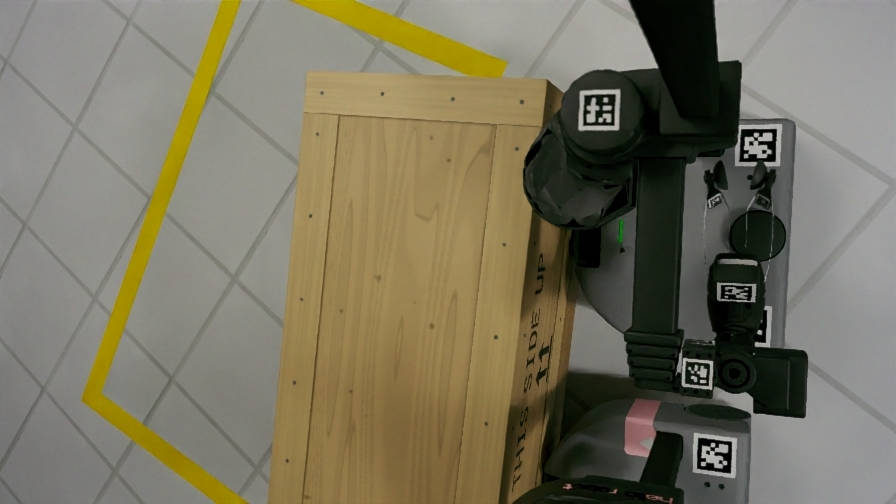

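Emit:
execute_actions(
  actions=[
    {"r1":{"base":{"translate_m":0.01}},"r3":{"base":{"translate_m":0.01}}},
  ],
  cameras=[],
)

Emit:
execute_actions(
  actions=[
    {"r1":{"base":{"rotate_rad":-0.49}},"r3":{"base":{"rotate_rad":-0.46}}},
  ],
  cameras=[],
)

Emit:
execute_actions(
  actions=[
    {"r1":{"base":{"translate_m":0.26}},"r3":{"base":{"translate_m":0.35}}},
  ],
  cameras=[],
)

Emit:
execute_actions(
  actions=[
    {"r1":{"base":{"rotate_rad":0.4}},"r3":{"base":{"rotate_rad":0.41}}},
  ],
  cameras=["r1_head_camera","r3_head_camera"],
)

Scene clock: 889.07 s.
r1.base_odometry: x=+5.653 y=+0.716 heading=+1.953 (m, m, rad; r1's odometry frame)
r1.turned_by_wheels: +0.000 (rad since the last result)
r1.turned_by_imu: +0.002 (rad since the last result)
r1.base_tilt: forward=-2.0 right=-0.3 (deg)
r1.lidar_m: 3.83 1.47 2.96 0.43 0.38 0.29 0.29 0.31 1.81 1.94 2.87 4.84
r1.head_depth_mm: 2196 1869 1649 1042 941 1094 710 / 2059 1853 1632 1037 950 1211 1013 / 2159 1856 1637 1026 944 - 1088 / 2111 1827 1608 1022 961 - 1079 / 2143 1834 1603 1391 1078 - 1076 / 2041 1816 1599 1427 1298 - 1071 / 1933 1787 1582 1420 1281 1173 1081
r1.base_status: done
r1.joint_positions: lift_m=+0.270 arm_m=-0.003 wrist_yaw_rad=+3.150 wrist_pitch_rad=-0.417 wrist_roll_rad=+0.017 gripper_m=+0.037 head_pan_rad=-2.996 head_tilt_rad=-1.143
r1.joint_status: not commanded
r1.motor_effort: left_wheel=+1(50) right_wheel=+0(56) lift_m=+21(21) arm_m=-1(1) wrist_yaw_rad=+0(1) wrist_pitch_rad=+7(7) wrist_roll_rad=+0(0) gripper_m=+0(0) head_pan_rad=-1(2) head_tilt_rad=-3(2) (%)
r1.hand_pose: x=-0.0231 y=+0.0821 z=+0.2828 quat_wxyz=(+0.145, +0.697, +0.148, +0.687) (m; r1's base frame)
r1.wrist_depth_mm: 323 430 - 361 - - - / 325 442 - - - - - / 328 466 - 556 914 921 967 / 324 471 - 440 698 743 702 / 331 475 499 441 604 594 607 / 330 447 - - 513 507 495 / 313 - - - 424 442 435
r2.base_odometry: x=-1.840 y=-4.304 heading=-1.842 (m, m, rad; r2's odometry frame)
r2.turned_by_wheels: +0.000 (rad since the last result)
r2.turned_by_imu: -0.001 (rad since the last result)
r2.base_tilt: forward=-1.2 right=+1.8 (deg)
r2.lidar_m: 1.18 1.45 3.25 3.92 4.44 2.68 1.66 1.48 1.49 1.79 2.33 2.26
r2.head_depth_mm: - 3334 2476 1962 1632 1384 1211 / 3771 3285 2276 1943 1613 1384 1205 / 3425 2955 1644 1779 1599 1373 1197 / 3354 3229 1769 1603 1589 1365 1191 / 3217 3178 1806 1672 1583 1352 1190 / 2932 2954 1851 1785 1566 1345 1179 / 2933 3059 1897 1803 1569 1341 1171
r2.base_status: not commanded
r2.joint_positions: lift_m=+0.270 arm_m=+0.000 wrist_yaw_rad=+3.150 wrist_pitch_rad=-0.417 wrist_roll_rad=-0.020 gripper_m=+0.000 head_pan_rad=+0.207 head_tilt_rad=-0.704
r2.joint_status: not commanded
r2.motor_effort: left_wheel=+0(1) right_wheel=+0(0) lift_m=+27(27) arm_m=-2(2) wrist_yaw_rad=+0(0) wrist_pitch_rad=+7(6) wrist_roll_rad=+0(0) gripper_m=-2(2) head_pan_rad=-3(3) head_tilt_rad=+2(2) (%)
r2.hand_pose: x=-0.0231 y=+0.0793 z=+0.2830 quat_wxyz=(+0.142, +0.684, +0.151, +0.699) (m; r2's base frame)
r2.wrist_depth_mm: - - - - - - - / - - - - - - - / - - 996 948 912 883 858 / 789 776 748 727 706 682 669 / 630 617 602 - 581 566 545 / 522 518 531 - 488 473 469 / 444 - - - - 410 406
r3.base_odometry: x=-6.235 y=-1.787 heading=-1.174 (m, m, rad; r3's odometry frame)
r3.turned_by_wheels: +0.000 (rad since the last result)
r3.turned_by_imu: -0.001 (rad since the last result)
r3.base_tilt: forward=-0.7 right=+1.2 (deg)
r3.lidar_m: 3.34 1.19 2.56 2.73 3.73 0.29 0.29 0.31 0.32 0.33 3.42 5.06
r3.head_depth_mm: 1737 1581 1455 1351 1267 1158 1116 / 1738 1581 1040 968 930 - 1117 / 1745 1588 1044 970 - - 1110 / 1762 1611 1046 967 1029 - 1116 / 1755 1606 1059 971 1205 - 1117 / 1742 1613 1054 981 1236 1154 1114 / 1778 1614 1060 985 1094 1040 1123
r3.base_status: done
r3.joint_positions: lift_m=+0.270 arm_m=+0.001 wrist_yaw_rad=+3.150 wrist_pitch_rad=-0.418 wrist_roll_rad=+0.020 gripper_m=+0.037 head_pan_rad=-3.135 head_tilt_rad=-1.132
r3.joint_status: not commanded
r3.motor_effort: left_wheel=+0(10) right_wheel=+2(36) lift_m=+30(30) arm_m=-1(0) wrist_yaw_rad=+0(0) wrist_pitch_rad=+6(6) wrist_roll_rad=+0(0) gripper_m=+0(0) head_pan_rad=-3(4) head_tilt_rad=-6(6) (%)
r3.hand_pose: x=-0.0232 y=+0.0786 z=+0.2826 quat_wxyz=(+0.146, +0.698, +0.149, +0.686) (m; r3's base frame)
r3.wrist_depth_mm: - - - - - - - / - - - - - - - / 814 825 838 822 827 838 825 / 292 660 649 655 661 655 662 / 296 543 550 544 560 541 545 / 291 - - - - 465 466 / - - - - 399 403 404
pictures: none
No camera images: the call's "cameras" was empty. Leave "cameras" out to get every camera's image.

Scene clock: 890.63 s.
r1.base_odometry: x=+5.653 y=+0.716 heading=+1.463 (m, m, rad; r1's odometry frame)
r1.turned_by_wheels: -0.490 (rad since the last result)
r1.turned_by_imu: -0.491 (rad since the last result)
r1.base_tilt: forward=-1.9 right=-0.4 (deg)
r1.lidar_m: 4.87 3.70 1.48 2.96 3.20 0.37 0.29 0.29 0.31 1.80 1.96 2.99
r1.head_depth_mm: 2185 1880 1621 1043 840 810 1106 / 2158 1866 1644 1038 1132 1061 1105 / 2164 1846 1633 1026 1025 - 1086 / 2123 1841 1611 1019 961 - 1077 / 2090 1806 1602 1016 957 - 1075 / 2020 1797 1588 1009 943 - 1075 / 2032 1812 1586 1048 1252 1168 1082
r1.base_status: done
r1.joint_positions: lift_m=+0.270 arm_m=-0.003 wrist_yaw_rad=+3.150 wrist_pitch_rad=-0.417 wrist_roll_rad=+0.017 gripper_m=+0.037 head_pan_rad=-2.996 head_tilt_rad=-1.143
r1.joint_status: not commanded
r1.motor_effort: left_wheel=+2(8) right_wheel=-3(7) lift_m=+21(21) arm_m=-2(1) wrist_yaw_rad=+0(0) wrist_pitch_rad=+7(7) wrist_roll_rad=+0(0) gripper_m=-1(0) head_pan_rad=-1(1) head_tilt_rad=-3(3) (%)
r1.hand_pose: x=-0.0231 y=+0.0821 z=+0.2828 quat_wxyz=(+0.145, +0.697, +0.148, +0.687) (m; r1's base frame)
r1.wrist_depth_mm: - 307 - - - - - / - - - - - - - / 863 534 - 941 932 928 898 / 431 431 - 745 722 725 722 / 384 385 390 594 608 586 595 / 432 426 - - 512 503 499 / 443 - - - 425 437 433
r2.base_odometry: x=-1.840 y=-4.304 heading=-1.842 (m, m, rad; r2's odometry frame)
r2.turned_by_wheels: +0.000 (rad since the last result)
r2.turned_by_imu: +0.000 (rad since the last result)
r2.base_tilt: forward=-1.2 right=+1.9 (deg)
r2.lidar_m: 1.14 1.38 3.24 3.90 4.46 2.68 1.66 1.48 1.49 1.78 2.34 2.27
r2.head_depth_mm: - 3372 2485 1955 1641 1392 1212 / 3815 3257 2295 1951 1611 1378 1203 / 3287 2868 1374 1785 1605 1372 1194 / 3346 3202 1779 1584 1579 1365 1197 / 3195 3185 1587 1752 1584 1356 1190 / 2961 2846 1610 1753 1573 1350 1180 / 2953 3069 2176 1811 1566 1346 1175
r2.base_status: not commanded
r2.joint_positions: lift_m=+0.270 arm_m=+0.000 wrist_yaw_rad=+3.150 wrist_pitch_rad=-0.417 wrist_roll_rad=-0.020 gripper_m=+0.000 head_pan_rad=+0.207 head_tilt_rad=-0.704
r2.joint_status: not commanded
r2.motor_effort: left_wheel=-1(0) right_wheel=+0(0) lift_m=+27(27) arm_m=-2(3) wrist_yaw_rad=+0(1) wrist_pitch_rad=+7(6) wrist_roll_rad=+0(0) gripper_m=-2(3) head_pan_rad=-3(3) head_tilt_rad=+2(3) (%)
r2.hand_pose: x=-0.0231 y=+0.0793 z=+0.2830 quat_wxyz=(+0.142, +0.684, +0.151, +0.699) (m; r2's base frame)
r2.wrist_depth_mm: - - - - - - - / - - - - - - - / - - 990 967 920 899 869 / 792 773 751 722 715 685 669 / 633 611 606 - 576 568 556 / 524 517 531 - 489 475 466 / 445 - - - - 414 404
r3.base_odometry: x=-6.235 y=-1.787 heading=-1.634 (m, m, rad; r3's odometry frame)
r3.turned_by_wheels: -0.460 (rad since the last result)
r3.turned_by_imu: -0.452 (rad since the last result)
r3.base_tilt: forward=-0.7 right=+1.3 (deg)
r3.lidar_m: 5.08 3.15 1.18 2.56 2.80 1.84 0.29 0.29 0.31 0.48 0.29 3.73
r3.head_depth_mm: 1722 1590 1469 1358 1266 1164 1116 / 1735 1587 1465 1360 1293 - 1122 / 1737 1598 1463 1365 - - 1115 / 1755 1597 1445 970 1049 - 1113 / 1751 1601 1049 978 1020 - 1111 / 1765 1606 1053 982 945 1200 1103 / 1771 1617 1476 978 934 1052 956
r3.base_status: done
r3.joint_positions: lift_m=+0.270 arm_m=+0.001 wrist_yaw_rad=+3.150 wrist_pitch_rad=-0.418 wrist_roll_rad=+0.020 gripper_m=+0.037 head_pan_rad=-3.135 head_tilt_rad=-1.132
r3.joint_status: not commanded
r3.motor_effort: left_wheel=+3(9) right_wheel=-2(8) lift_m=+31(31) arm_m=-1(0) wrist_yaw_rad=+0(0) wrist_pitch_rad=+6(6) wrist_roll_rad=+0(0) gripper_m=+0(0) head_pan_rad=-4(4) head_tilt_rad=-6(5) (%)
r3.hand_pose: x=-0.0232 y=+0.0786 z=+0.2826 quat_wxyz=(+0.146, +0.698, +0.149, +0.686) (m; r3's base frame)
r3.wrist_depth_mm: - - - - - - - / - - - - - - 918 / 810 831 822 828 830 840 830 / 651 656 659 667 657 659 653 / 544 543 553 546 564 543 545 / 465 - - - - 462 462 / - - - - 400 404 406
pictures: none
No camera images: the call's "cameras" was empty. Leave "cameras" out to get every camera's image.

Scene clock: 893.63 s.
r1.base_odometry: x=+5.681 y=+0.974 heading=+1.463 (m, m, rad; r1's odometry frame)
r1.turned_by_wheels: +0.000 (rad since the last result)
r1.turned_by_imu: +0.001 (rad since the last result)
r1.base_tilt: forward=-1.9 right=-0.3 (deg)
r1.lidar_m: 4.59 3.71 1.40 0.40 0.42 0.67 0.53 0.53 1.86 1.84 2.00 3.04
r1.head_depth_mm: 2196 1887 1172 1417 1328 764 1088 / 2199 1869 1167 1368 1324 1082 1087 / 2167 1839 1156 1268 1347 - 1084 / 2149 1840 1141 1185 1318 - 1080 / 2113 1833 1133 1109 1307 - 1075 / 2093 1821 1145 1170 1283 - 1074 / 2088 1796 1582 1418 1281 1171 1078
r1.base_status: done
r1.joint_positions: lift_m=+0.270 arm_m=-0.003 wrist_yaw_rad=+3.150 wrist_pitch_rad=-0.417 wrist_roll_rad=+0.017 gripper_m=+0.037 head_pan_rad=-2.996 head_tilt_rad=-1.143
r1.joint_status: not commanded
r1.motor_effort: left_wheel=+2(9) right_wheel=-2(7) lift_m=+20(21) arm_m=-2(1) wrist_yaw_rad=+0(0) wrist_pitch_rad=+7(7) wrist_roll_rad=+0(0) gripper_m=+0(1) head_pan_rad=-1(2) head_tilt_rad=-2(3) (%)
r1.hand_pose: x=-0.0231 y=+0.0821 z=+0.2828 quat_wxyz=(+0.145, +0.697, +0.148, +0.687) (m; r1's base frame)
r1.wrist_depth_mm: - - - - - - - / - - - - - - - / 928 582 - 929 917 918 921 / 701 432 - 687 706 713 725 / 567 395 395 574 615 598 588 / 490 443 - - 518 502 498 / 440 - - - 425 434 436
r2.base_odometry: x=-1.840 y=-4.304 heading=-1.842 (m, m, rad; r2's odometry frame)
r2.turned_by_wheels: +0.000 (rad since the last result)
r2.turned_by_imu: -0.001 (rad since the last result)
r2.base_tilt: forward=-1.2 right=+1.8 (deg)
r2.lidar_m: 1.40 0.93 3.26 3.91 4.44 2.69 1.67 1.48 1.48 1.78 2.32 2.26
r2.head_depth_mm: - 3340 2476 1956 1625 1388 1217 / 3824 3247 2281 1938 1615 1380 1207 / 3529 3261 1730 1816 1607 1372 1200 / 3420 3204 1781 1856 1599 1368 1192 / 3208 3162 1845 1298 1486 1361 1186 / 822 2714 1309 1328 1422 1349 1177 / 2909 3064 1438 1553 1530 1339 1172
r2.base_status: not commanded
r2.joint_positions: lift_m=+0.270 arm_m=+0.000 wrist_yaw_rad=+3.150 wrist_pitch_rad=-0.417 wrist_roll_rad=-0.020 gripper_m=+0.000 head_pan_rad=+0.207 head_tilt_rad=-0.704
r2.joint_status: not commanded
r2.motor_effort: left_wheel=-1(0) right_wheel=+1(0) lift_m=+27(27) arm_m=-3(2) wrist_yaw_rad=+0(0) wrist_pitch_rad=+7(7) wrist_roll_rad=+0(0) gripper_m=-2(2) head_pan_rad=-4(4) head_tilt_rad=+2(2) (%)
r2.hand_pose: x=-0.0231 y=+0.0793 z=+0.2830 quat_wxyz=(+0.142, +0.684, +0.151, +0.699) (m; r2's base frame)
r2.wrist_depth_mm: - - - - - - - / - - - - - - - / - - 987 969 914 898 849 / 778 771 751 722 707 686 678 / 627 612 600 - 579 563 551 / 520 516 531 - 491 474 469 / 448 - - - - 412 406
r3.base_odometry: x=-6.257 y=-2.137 heading=-1.634 (m, m, rad; r3's odometry frame)
r3.turned_by_wheels: +0.000 (rad since the last result)
r3.turned_by_imu: +0.001 (rad since the last result)
r3.base_tilt: forward=-0.7 right=+1.3 (deg)
r3.lidar_m: 4.71 3.09 1.01 2.50 2.75 2.14 0.62 0.61 0.67 0.28 0.42 3.83
r3.head_depth_mm: 1735 1596 1466 1358 1256 1166 1110 / 1742 1583 1464 1355 1290 - 1111 / 1751 1596 1443 1361 - - 1118 / 1748 1136 1117 1360 1295 - 1118 / 1756 1145 1093 1341 1292 - 1112 / 1774 1145 1079 1337 1280 1065 1103 / 1768 1150 1056 1269 1282 956 1006
r3.base_status: done
r3.joint_positions: lift_m=+0.270 arm_m=+0.001 wrist_yaw_rad=+3.150 wrist_pitch_rad=-0.418 wrist_roll_rad=+0.020 gripper_m=+0.037 head_pan_rad=-3.135 head_tilt_rad=-1.132
r3.joint_status: not commanded
r3.motor_effort: left_wheel=+2(10) right_wheel=-2(6) lift_m=+30(30) arm_m=-1(0) wrist_yaw_rad=+0(0) wrist_pitch_rad=+6(6) wrist_roll_rad=+0(0) gripper_m=+0(0) head_pan_rad=-3(3) head_tilt_rad=-6(6) (%)
r3.hand_pose: x=-0.0232 y=+0.0786 z=+0.2826 quat_wxyz=(+0.146, +0.698, +0.149, +0.686) (m; r3's base frame)
r3.wrist_depth_mm: - - - - - - - / - - - - - 874 - / 819 819 826 821 823 821 832 / 657 659 655 650 666 652 649 / 547 547 550 542 564 548 542 / 468 - - - - 467 469 / - - - - 398 408 405
pictures: none
No camera images: the call's "cameras" was empty. Leave "cameras" out to get every camera's image.

Scene clock: 894.93 s.
r1.base_odometry: x=+5.681 y=+0.974 heading=+1.863 (m, m, rad; r1's odometry frame)
r1.turned_by_wheels: +0.400 (rad since the last result)
r1.turned_by_imu: +0.402 (rad since the last result)
r1.base_tilt: forward=-1.9 right=-0.5 (deg)
r1.lidar_m: 4.13 3.02 0.42 0.41 0.75 0.55 0.53 1.91 1.84 1.92 2.63 4.59
r1.head_depth_mm: 2191 1869 1161 1073 1310 1246 684 / 2144 1866 1163 1080 1316 1239 979 / 2158 1854 1151 1080 1329 - 1094 / 2125 1850 1188 1177 1320 - 1068 / 2096 1826 1606 1431 1308 - 1074 / 2090 1814 1597 1418 1297 - 1072 / 2022 1797 1588 1419 1280 1171 1077
r1.base_status: done
r1.joint_positions: lift_m=+0.270 arm_m=-0.003 wrist_yaw_rad=+3.150 wrist_pitch_rad=-0.417 wrist_roll_rad=+0.017 gripper_m=+0.037 head_pan_rad=-2.996 head_tilt_rad=-1.143
r1.joint_status: not commanded
r1.motor_effort: left_wheel=-1(5) right_wheel=+3(11) lift_m=+21(21) arm_m=-1(2) wrist_yaw_rad=-1(0) wrist_pitch_rad=+7(7) wrist_roll_rad=+0(0) gripper_m=+0(1) head_pan_rad=-2(1) head_tilt_rad=-3(3) (%)
r1.hand_pose: x=-0.0231 y=+0.0821 z=+0.2828 quat_wxyz=(+0.145, +0.697, +0.148, +0.687) (m; r1's base frame)
r1.wrist_depth_mm: - - - - 330 - - / 691 - - - - - - / 689 931 - 551 866 950 916 / 663 710 - 436 458 708 726 / 584 589 589 398 431 579 601 / 494 515 - - 494 497 507 / 442 - - - 421 433 432
r2.base_odometry: x=-1.840 y=-4.304 heading=-1.842 (m, m, rad; r2's odometry frame)
r2.turned_by_wheels: +0.000 (rad since the last result)
r2.turned_by_imu: +0.000 (rad since the last result)
r2.base_tilt: forward=-1.1 right=+1.7 (deg)
r2.lidar_m: 1.40 0.98 3.26 3.88 4.45 2.69 1.66 1.48 1.49 1.78 2.33 2.27
r2.head_depth_mm: 3987 3372 2490 1972 1627 1390 1212 / 3738 3268 2277 1947 1624 1380 1208 / 3546 3240 1724 1826 1608 1372 1202 / 3396 3222 1782 1860 1596 1370 1196 / 3194 3147 1819 1755 1505 1357 1186 / 883 2820 1915 1556 1454 1349 1186 / 2908 3027 1463 1513 1511 1336 1170
r2.base_status: not commanded
r2.joint_positions: lift_m=+0.270 arm_m=+0.000 wrist_yaw_rad=+3.150 wrist_pitch_rad=-0.417 wrist_roll_rad=-0.020 gripper_m=+0.000 head_pan_rad=+0.207 head_tilt_rad=-0.704
r2.joint_status: not commanded
r2.motor_effort: left_wheel=+0(0) right_wheel=+0(0) lift_m=+27(27) arm_m=-2(2) wrist_yaw_rad=+0(0) wrist_pitch_rad=+6(6) wrist_roll_rad=+0(0) gripper_m=-2(2) head_pan_rad=-3(3) head_tilt_rad=+2(2) (%)
r2.hand_pose: x=-0.0231 y=+0.0793 z=+0.2830 quat_wxyz=(+0.142, +0.684, +0.151, +0.699) (m; r2's base frame)
r2.wrist_depth_mm: - - - - - - - / - - - - - - - / - - 971 956 925 900 858 / 796 767 753 717 711 689 680 / 630 610 600 - 580 563 551 / 520 517 535 - 492 476 470 / 447 - - - - 414 405
r3.base_odometry: x=-6.257 y=-2.137 heading=-1.224 (m, m, rad; r3's odometry frame)
r3.turned_by_wheels: +0.410 (rad since the last result)
r3.turned_by_imu: +0.403 (rad since the last result)
r3.base_tilt: forward=-0.7 right=+1.2 (deg)
r3.lidar_m: 3.43 1.01 1.01 2.63 2.14 0.63 0.61 0.64 0.31 0.40 3.32 4.72
r3.head_depth_mm: 1728 1143 1074 1340 1271 1167 1115 / 1734 1129 1079 1335 1292 - 1115 / 1744 1133 1081 1352 - - 1120 / 1751 1133 1088 1346 1302 - 1118 / 1765 1142 1091 1357 1294 - 1114 / 1765 1147 1108 1364 1152 1099 1123 / 1782 1144 1124 1373 780 1082 1130
r3.base_status: done
r3.joint_positions: lift_m=+0.270 arm_m=+0.001 wrist_yaw_rad=+3.150 wrist_pitch_rad=-0.418 wrist_roll_rad=+0.020 gripper_m=+0.037 head_pan_rad=-3.135 head_tilt_rad=-1.132
r3.joint_status: not commanded
r3.motor_effort: left_wheel=-2(7) right_wheel=+4(12) lift_m=+30(30) arm_m=+0(1) wrist_yaw_rad=-1(1) wrist_pitch_rad=+6(6) wrist_roll_rad=+0(0) gripper_m=-1(1) head_pan_rad=-3(4) head_tilt_rad=-5(5) (%)
r3.hand_pose: x=-0.0232 y=+0.0786 z=+0.2826 quat_wxyz=(+0.146, +0.698, +0.149, +0.686) (m; r3's base frame)
r3.wrist_depth_mm: - - - - - - - / - - - - - - 839 / 822 817 817 826 820 821 813 / 667 655 658 657 661 656 656 / 542 543 551 547 570 543 544 / 465 - - - - 466 466 / - - - - 399 405 407
pictures: r1_head_camera (sideways: a quarter turn clockwise sets it upright), r3_head_camera (sideways: a quarter turn clockwise sets it upright)
Images, in order (width x height): r1_head_camera 896x504, r3_head_camera 896x504.

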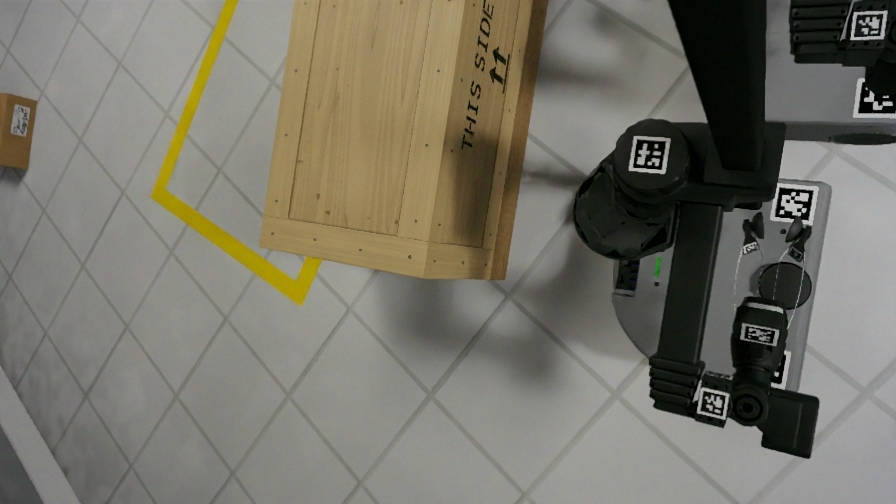

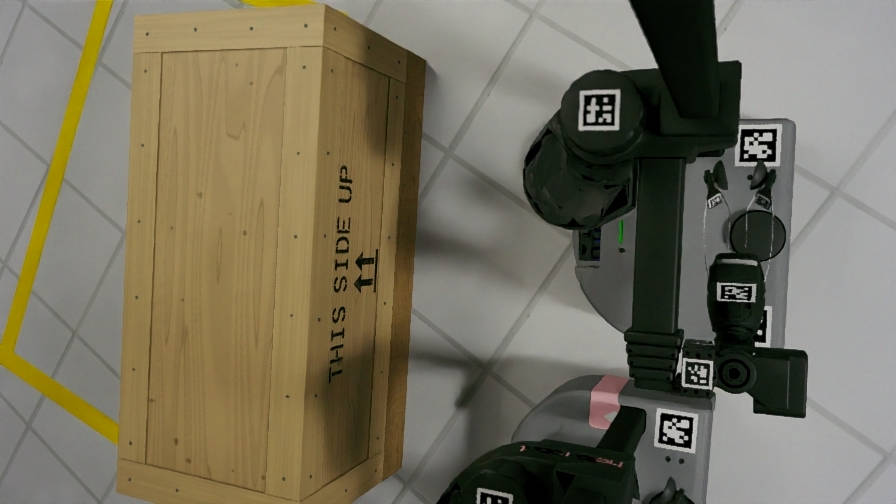

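Emit:
execute_actions(
  actions=[
    {"r1":{"base":{"translate_m":-0.24}},"r3":{"base":{"translate_m":-0.32}}},
  ],
  cameras=[],
)

Emit:
execute_actions(
  actions=[
    {"r1":{"base":{"translate_m":-0.2}},"r3":{"base":{"translate_m":-0.12}}},
  ],
  cameras=["r1_head_camera","r3_head_camera"],
)

Scene clock: 899.53 s.
r1.base_odometry: x=+5.750 y=+0.745 heading=+1.863 (m, m, rad; r1's odometry frame)
r1.turned_by_wheels: +0.000 (rad since the last result)
r1.turned_by_imu: +0.001 (rad since the last result)
r1.base_tilt: forward=-2.0 right=-0.3 (deg)
r1.lidar_m: 4.28 1.56 1.55 0.39 0.41 0.30 0.29 0.30 1.72 1.79 2.46 4.81
r1.head_depth_mm: 2177 1880 1656 1039 957 1145 717 / 2099 1859 1635 1038 957 1081 986 / 2121 1853 1642 1029 954 - 1089 / 2127 1855 1627 1020 956 - 1074 / 2115 1827 1601 1433 1305 - 1071 / 2053 1816 1592 1430 1295 - 1068 / 1938 1808 1600 1424 1287 1174 1075
r1.base_status: done
r1.joint_positions: lift_m=+0.270 arm_m=-0.003 wrist_yaw_rad=+3.150 wrist_pitch_rad=-0.417 wrist_roll_rad=+0.017 gripper_m=+0.037 head_pan_rad=-2.996 head_tilt_rad=-1.143
r1.joint_status: not commanded
r1.motor_effort: left_wheel=-1(8) right_wheel=+3(7) lift_m=+21(21) arm_m=-1(2) wrist_yaw_rad=+0(0) wrist_pitch_rad=+7(7) wrist_roll_rad=+0(0) gripper_m=+0(0) head_pan_rad=-1(1) head_tilt_rad=-2(3) (%)
r1.hand_pose: x=-0.0231 y=+0.0821 z=+0.2828 quat_wxyz=(+0.145, +0.697, +0.148, +0.687) (m; r1's base frame)
r1.wrist_depth_mm: 362 512 - 315 - - - / 362 520 - - - - - / 360 546 - 588 949 890 912 / 357 457 - 436 712 718 715 / 353 444 388 389 575 606 591 / 347 477 - - 519 495 506 / 324 - - - 441 434 439
r2.base_odometry: x=-1.840 y=-4.304 heading=-1.842 (m, m, rad; r2's odometry frame)
r2.turned_by_wheels: +0.000 (rad since the last result)
r2.turned_by_imu: -0.001 (rad since the last result)
r2.base_tilt: forward=-1.1 right=+1.8 (deg)
r2.lidar_m: 1.26 1.26 3.25 3.92 4.44 2.68 1.66 1.48 1.48 1.78 2.33 2.26
r2.head_depth_mm: - 3326 2475 1959 1637 1392 1213 / 3767 3265 2292 1941 1612 1380 1201 / 3559 3303 1729 1824 1597 1371 1200 / 3268 2907 1518 1762 1596 1371 1191 / 3246 3113 1836 1675 1588 1357 1185 / 3043 3116 1632 1773 1572 1347 1179 / 2833 2917 1903 1811 1552 1340 1173
r2.base_status: not commanded
r2.joint_positions: lift_m=+0.270 arm_m=+0.000 wrist_yaw_rad=+3.150 wrist_pitch_rad=-0.417 wrist_roll_rad=-0.020 gripper_m=+0.000 head_pan_rad=+0.207 head_tilt_rad=-0.704
r2.joint_status: not commanded
r2.motor_effort: left_wheel=-1(0) right_wheel=+0(0) lift_m=+27(27) arm_m=-2(3) wrist_yaw_rad=+0(0) wrist_pitch_rad=+6(7) wrist_roll_rad=+0(0) gripper_m=-2(2) head_pan_rad=-3(3) head_tilt_rad=+3(2) (%)
r2.hand_pose: x=-0.0231 y=+0.0793 z=+0.2830 quat_wxyz=(+0.142, +0.684, +0.151, +0.699) (m; r2's base frame)
r2.wrist_depth_mm: - - - - - - - / - - - - - - - / - - 997 953 928 895 871 / 791 765 750 720 709 686 674 / 627 620 600 - 584 565 557 / 526 518 529 - 492 478 469 / 447 - - - - 411 404
r3.base_odometry: x=-6.366 y=-1.836 heading=-1.224 (m, m, rad; r3's odometry frame)
r3.turned_by_wheels: +0.000 (rad since the last result)
r3.turned_by_imu: -0.002 (rad since the last result)
r3.base_tilt: forward=-0.7 right=+1.2 (deg)
r3.lidar_m: 3.65 1.25 2.68 2.81 0.40 0.30 0.29 0.31 0.28 0.28 3.06 4.99
r3.head_depth_mm: 1729 1589 1037 962 1226 1168 1111 / 1757 1583 1046 964 971 - 1115 / 1740 1601 1039 965 - - 1115 / 1744 1613 1051 976 1044 - 1111 / 1758 1614 1049 976 1185 - 1115 / 1755 1610 1062 976 1116 1056 1120 / 1780 1598 1057 983 788 916 1124
r3.base_status: done
r3.joint_positions: lift_m=+0.270 arm_m=+0.001 wrist_yaw_rad=+3.150 wrist_pitch_rad=-0.418 wrist_roll_rad=+0.020 gripper_m=+0.037 head_pan_rad=-3.135 head_tilt_rad=-1.132
r3.joint_status: not commanded
r3.motor_effort: left_wheel=-1(9) right_wheel=+4(8) lift_m=+30(30) arm_m=+0(1) wrist_yaw_rad=+0(0) wrist_pitch_rad=+6(6) wrist_roll_rad=+0(0) gripper_m=+0(0) head_pan_rad=-3(3) head_tilt_rad=-5(4) (%)
r3.hand_pose: x=-0.0232 y=+0.0786 z=+0.2826 quat_wxyz=(+0.146, +0.698, +0.149, +0.686) (m; r3's base frame)
r3.wrist_depth_mm: 295 - - - - - - / 296 - - - - - - / 301 755 831 829 834 833 817 / 304 425 658 653 653 659 668 / 307 427 557 545 566 541 546 / 301 - - - - 465 463 / - - - - 400 406 406
pictures: none
No camera images: the call's "cameras" was empty. Leave "cameras" out to get every camera's image.

Scene clock: 902.37 s.
r1.base_odometry: x=+5.807 y=+0.553 heading=+1.862 (m, m, rad; r1's odometry frame)
r1.turned_by_wheels: -0.001 (rad since the last result)
r1.turned_by_imu: +0.088 (rad since the last result)
r1.base_tilt: forward=-2.0 right=-0.5 (deg)
r1.lidar_m: 4.10 1.68 0.40 0.40 0.32 0.27 0.28 1.65 1.62 1.74 2.56 4.94
r1.head_depth_mm: 2176 1884 1656 1040 939 888 678 / 2113 1873 1642 1037 936 1022 966 / 2155 1859 1627 1029 944 - 1094 / 2135 1846 1614 1403 955 - 1074 / 2046 1816 1610 1445 1304 - 1080 / 1923 1817 1600 1424 1295 - 1073 / 1766 1781 1579 1417 1284 1169 1073
r1.base_status: translate_m off_target (by the wheels' count: -0.1996 of -0.2000)
r1.joint_positions: lift_m=+0.270 arm_m=-0.003 wrist_yaw_rad=+3.150 wrist_pitch_rad=-0.417 wrist_roll_rad=+0.017 gripper_m=+0.037 head_pan_rad=-2.996 head_tilt_rad=-1.143
r1.joint_status: not commanded
r1.on_its_own: left_wheel is at rest, and its effort (-43) is outside its rest range (-18 to +18); right_wheel is at rest, and its effort (-41) is outside its rest range (-18 to +18)
r1.motor_effort: left_wheel=-43(71) right_wheel=-41(78) lift_m=+21(22) arm_m=-2(1) wrist_yaw_rad=-1(2) wrist_pitch_rad=+7(7) wrist_roll_rad=+0(0) gripper_m=+0(2) head_pan_rad=-1(2) head_tilt_rad=-3(3) (%)
r1.hand_pose: x=-0.0232 y=+0.0821 z=+0.2828 quat_wxyz=(+0.145, +0.697, +0.148, +0.687) (m; r1's base frame)
r1.wrist_depth_mm: 265 329 639 - 317 - - / 268 339 - - - - - / 276 362 - 558 637 940 935 / 283 372 - 436 433 716 699 / 288 380 503 385 394 595 576 / 297 368 - - 442 496 496 / 278 - - - 439 435 434
r2.base_odometry: x=-1.840 y=-4.304 heading=-1.842 (m, m, rad; r2's odometry frame)
r2.turned_by_wheels: +0.000 (rad since the last result)
r2.turned_by_imu: -0.001 (rad since the last result)
r2.base_tilt: forward=-1.3 right=+1.8 (deg)
r2.lidar_m: 1.35 1.33 3.26 3.90 4.45 2.69 1.66 1.48 1.48 1.78 2.34 2.27
r2.head_depth_mm: - 3357 2452 1974 1626 1393 1209 / 3779 3272 1972 1947 1613 1381 1207 / 3584 3275 1785 1841 1603 1371 1200 / 3219 2151 1592 1763 1593 1366 1195 / 3200 3124 1890 1760 1589 1355 1188 / 2926 2949 1918 1833 1580 1349 1182 / 2913 3053 2089 1854 1552 1339 1178
r2.base_status: not commanded
r2.joint_positions: lift_m=+0.270 arm_m=+0.000 wrist_yaw_rad=+3.150 wrist_pitch_rad=-0.417 wrist_roll_rad=-0.020 gripper_m=+0.000 head_pan_rad=+0.207 head_tilt_rad=-0.704
r2.joint_status: not commanded
r2.motor_effort: left_wheel=-1(0) right_wheel=+1(1) lift_m=+27(27) arm_m=-2(2) wrist_yaw_rad=+0(0) wrist_pitch_rad=+7(6) wrist_roll_rad=+0(0) gripper_m=-2(3) head_pan_rad=-4(4) head_tilt_rad=+2(2) (%)
r2.hand_pose: x=-0.0231 y=+0.0793 z=+0.2830 quat_wxyz=(+0.142, +0.684, +0.151, +0.699) (m; r2's base frame)
r2.wrist_depth_mm: - - - - - - - / - - - - - - - / - - 984 965 928 896 858 / 792 767 750 718 709 688 678 / 624 618 603 - 577 565 550 / 524 518 530 - 496 478 466 / 446 - - - - 413 405
r3.base_odometry: x=-6.407 y=-1.723 heading=-1.224 (m, m, rad; r3's odometry frame)
r3.turned_by_wheels: +0.000 (rad since the last result)
r3.turned_by_imu: +0.045 (rad since the last result)
r3.base_tilt: forward=-0.7 right=+1.3 (deg)
r3.lidar_m: 3.57 1.34 2.73 2.92 0.32 0.28 0.28 0.32 0.31 0.40 3.17 5.08
r3.head_depth_mm: 1729 1580 1464 962 926 1160 1119 / 1741 1583 1044 966 916 - 1117 / 1754 1596 1042 971 - - 1112 / 1756 1594 1050 971 1055 - 1114 / 1758 1594 1051 987 1257 - 1115 / 1765 1611 1055 996 1143 1169 1120 / 1749 1625 1057 862 789 1174 1126
r3.base_status: done
r3.joint_positions: lift_m=+0.270 arm_m=+0.001 wrist_yaw_rad=+3.150 wrist_pitch_rad=-0.418 wrist_roll_rad=+0.020 gripper_m=+0.037 head_pan_rad=-3.135 head_tilt_rad=-1.132
r3.joint_status: not commanded
r3.motor_effort: left_wheel=+0(90) right_wheel=+2(93) lift_m=+30(30) arm_m=+0(1) wrist_yaw_rad=+0(2) wrist_pitch_rad=+6(6) wrist_roll_rad=+0(0) gripper_m=+0(0) head_pan_rad=-3(3) head_tilt_rad=-5(6) (%)
r3.hand_pose: x=-0.0232 y=+0.0786 z=+0.2826 quat_wxyz=(+0.146, +0.698, +0.149, +0.686) (m; r3's base frame)
r3.wrist_depth_mm: 239 299 - - - - - / 245 309 - - - - - / 254 321 818 832 828 820 832 / 262 335 641 660 650 656 656 / 269 348 526 542 562 546 543 / 275 - - - - 463 466 / - - - - 399 406 410
pictures: r1_head_camera (sideways: a quarter turn clockwise sets it upright), r3_head_camera (sideways: a quarter turn clockwise sets it upright)
Images, in order (width x height): r1_head_camera 896x504, r3_head_camera 896x504.

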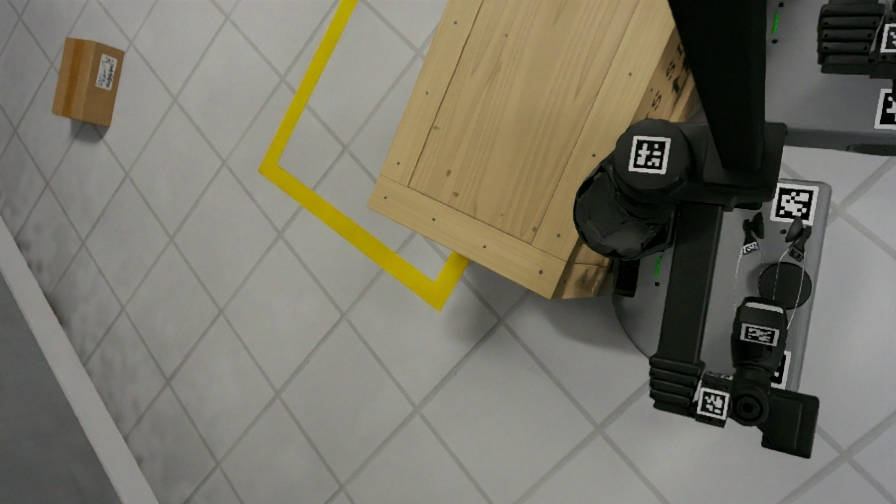

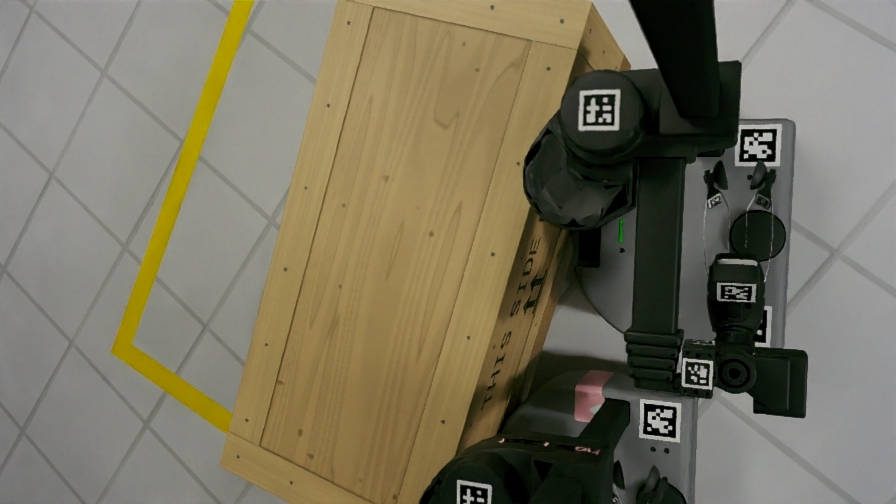

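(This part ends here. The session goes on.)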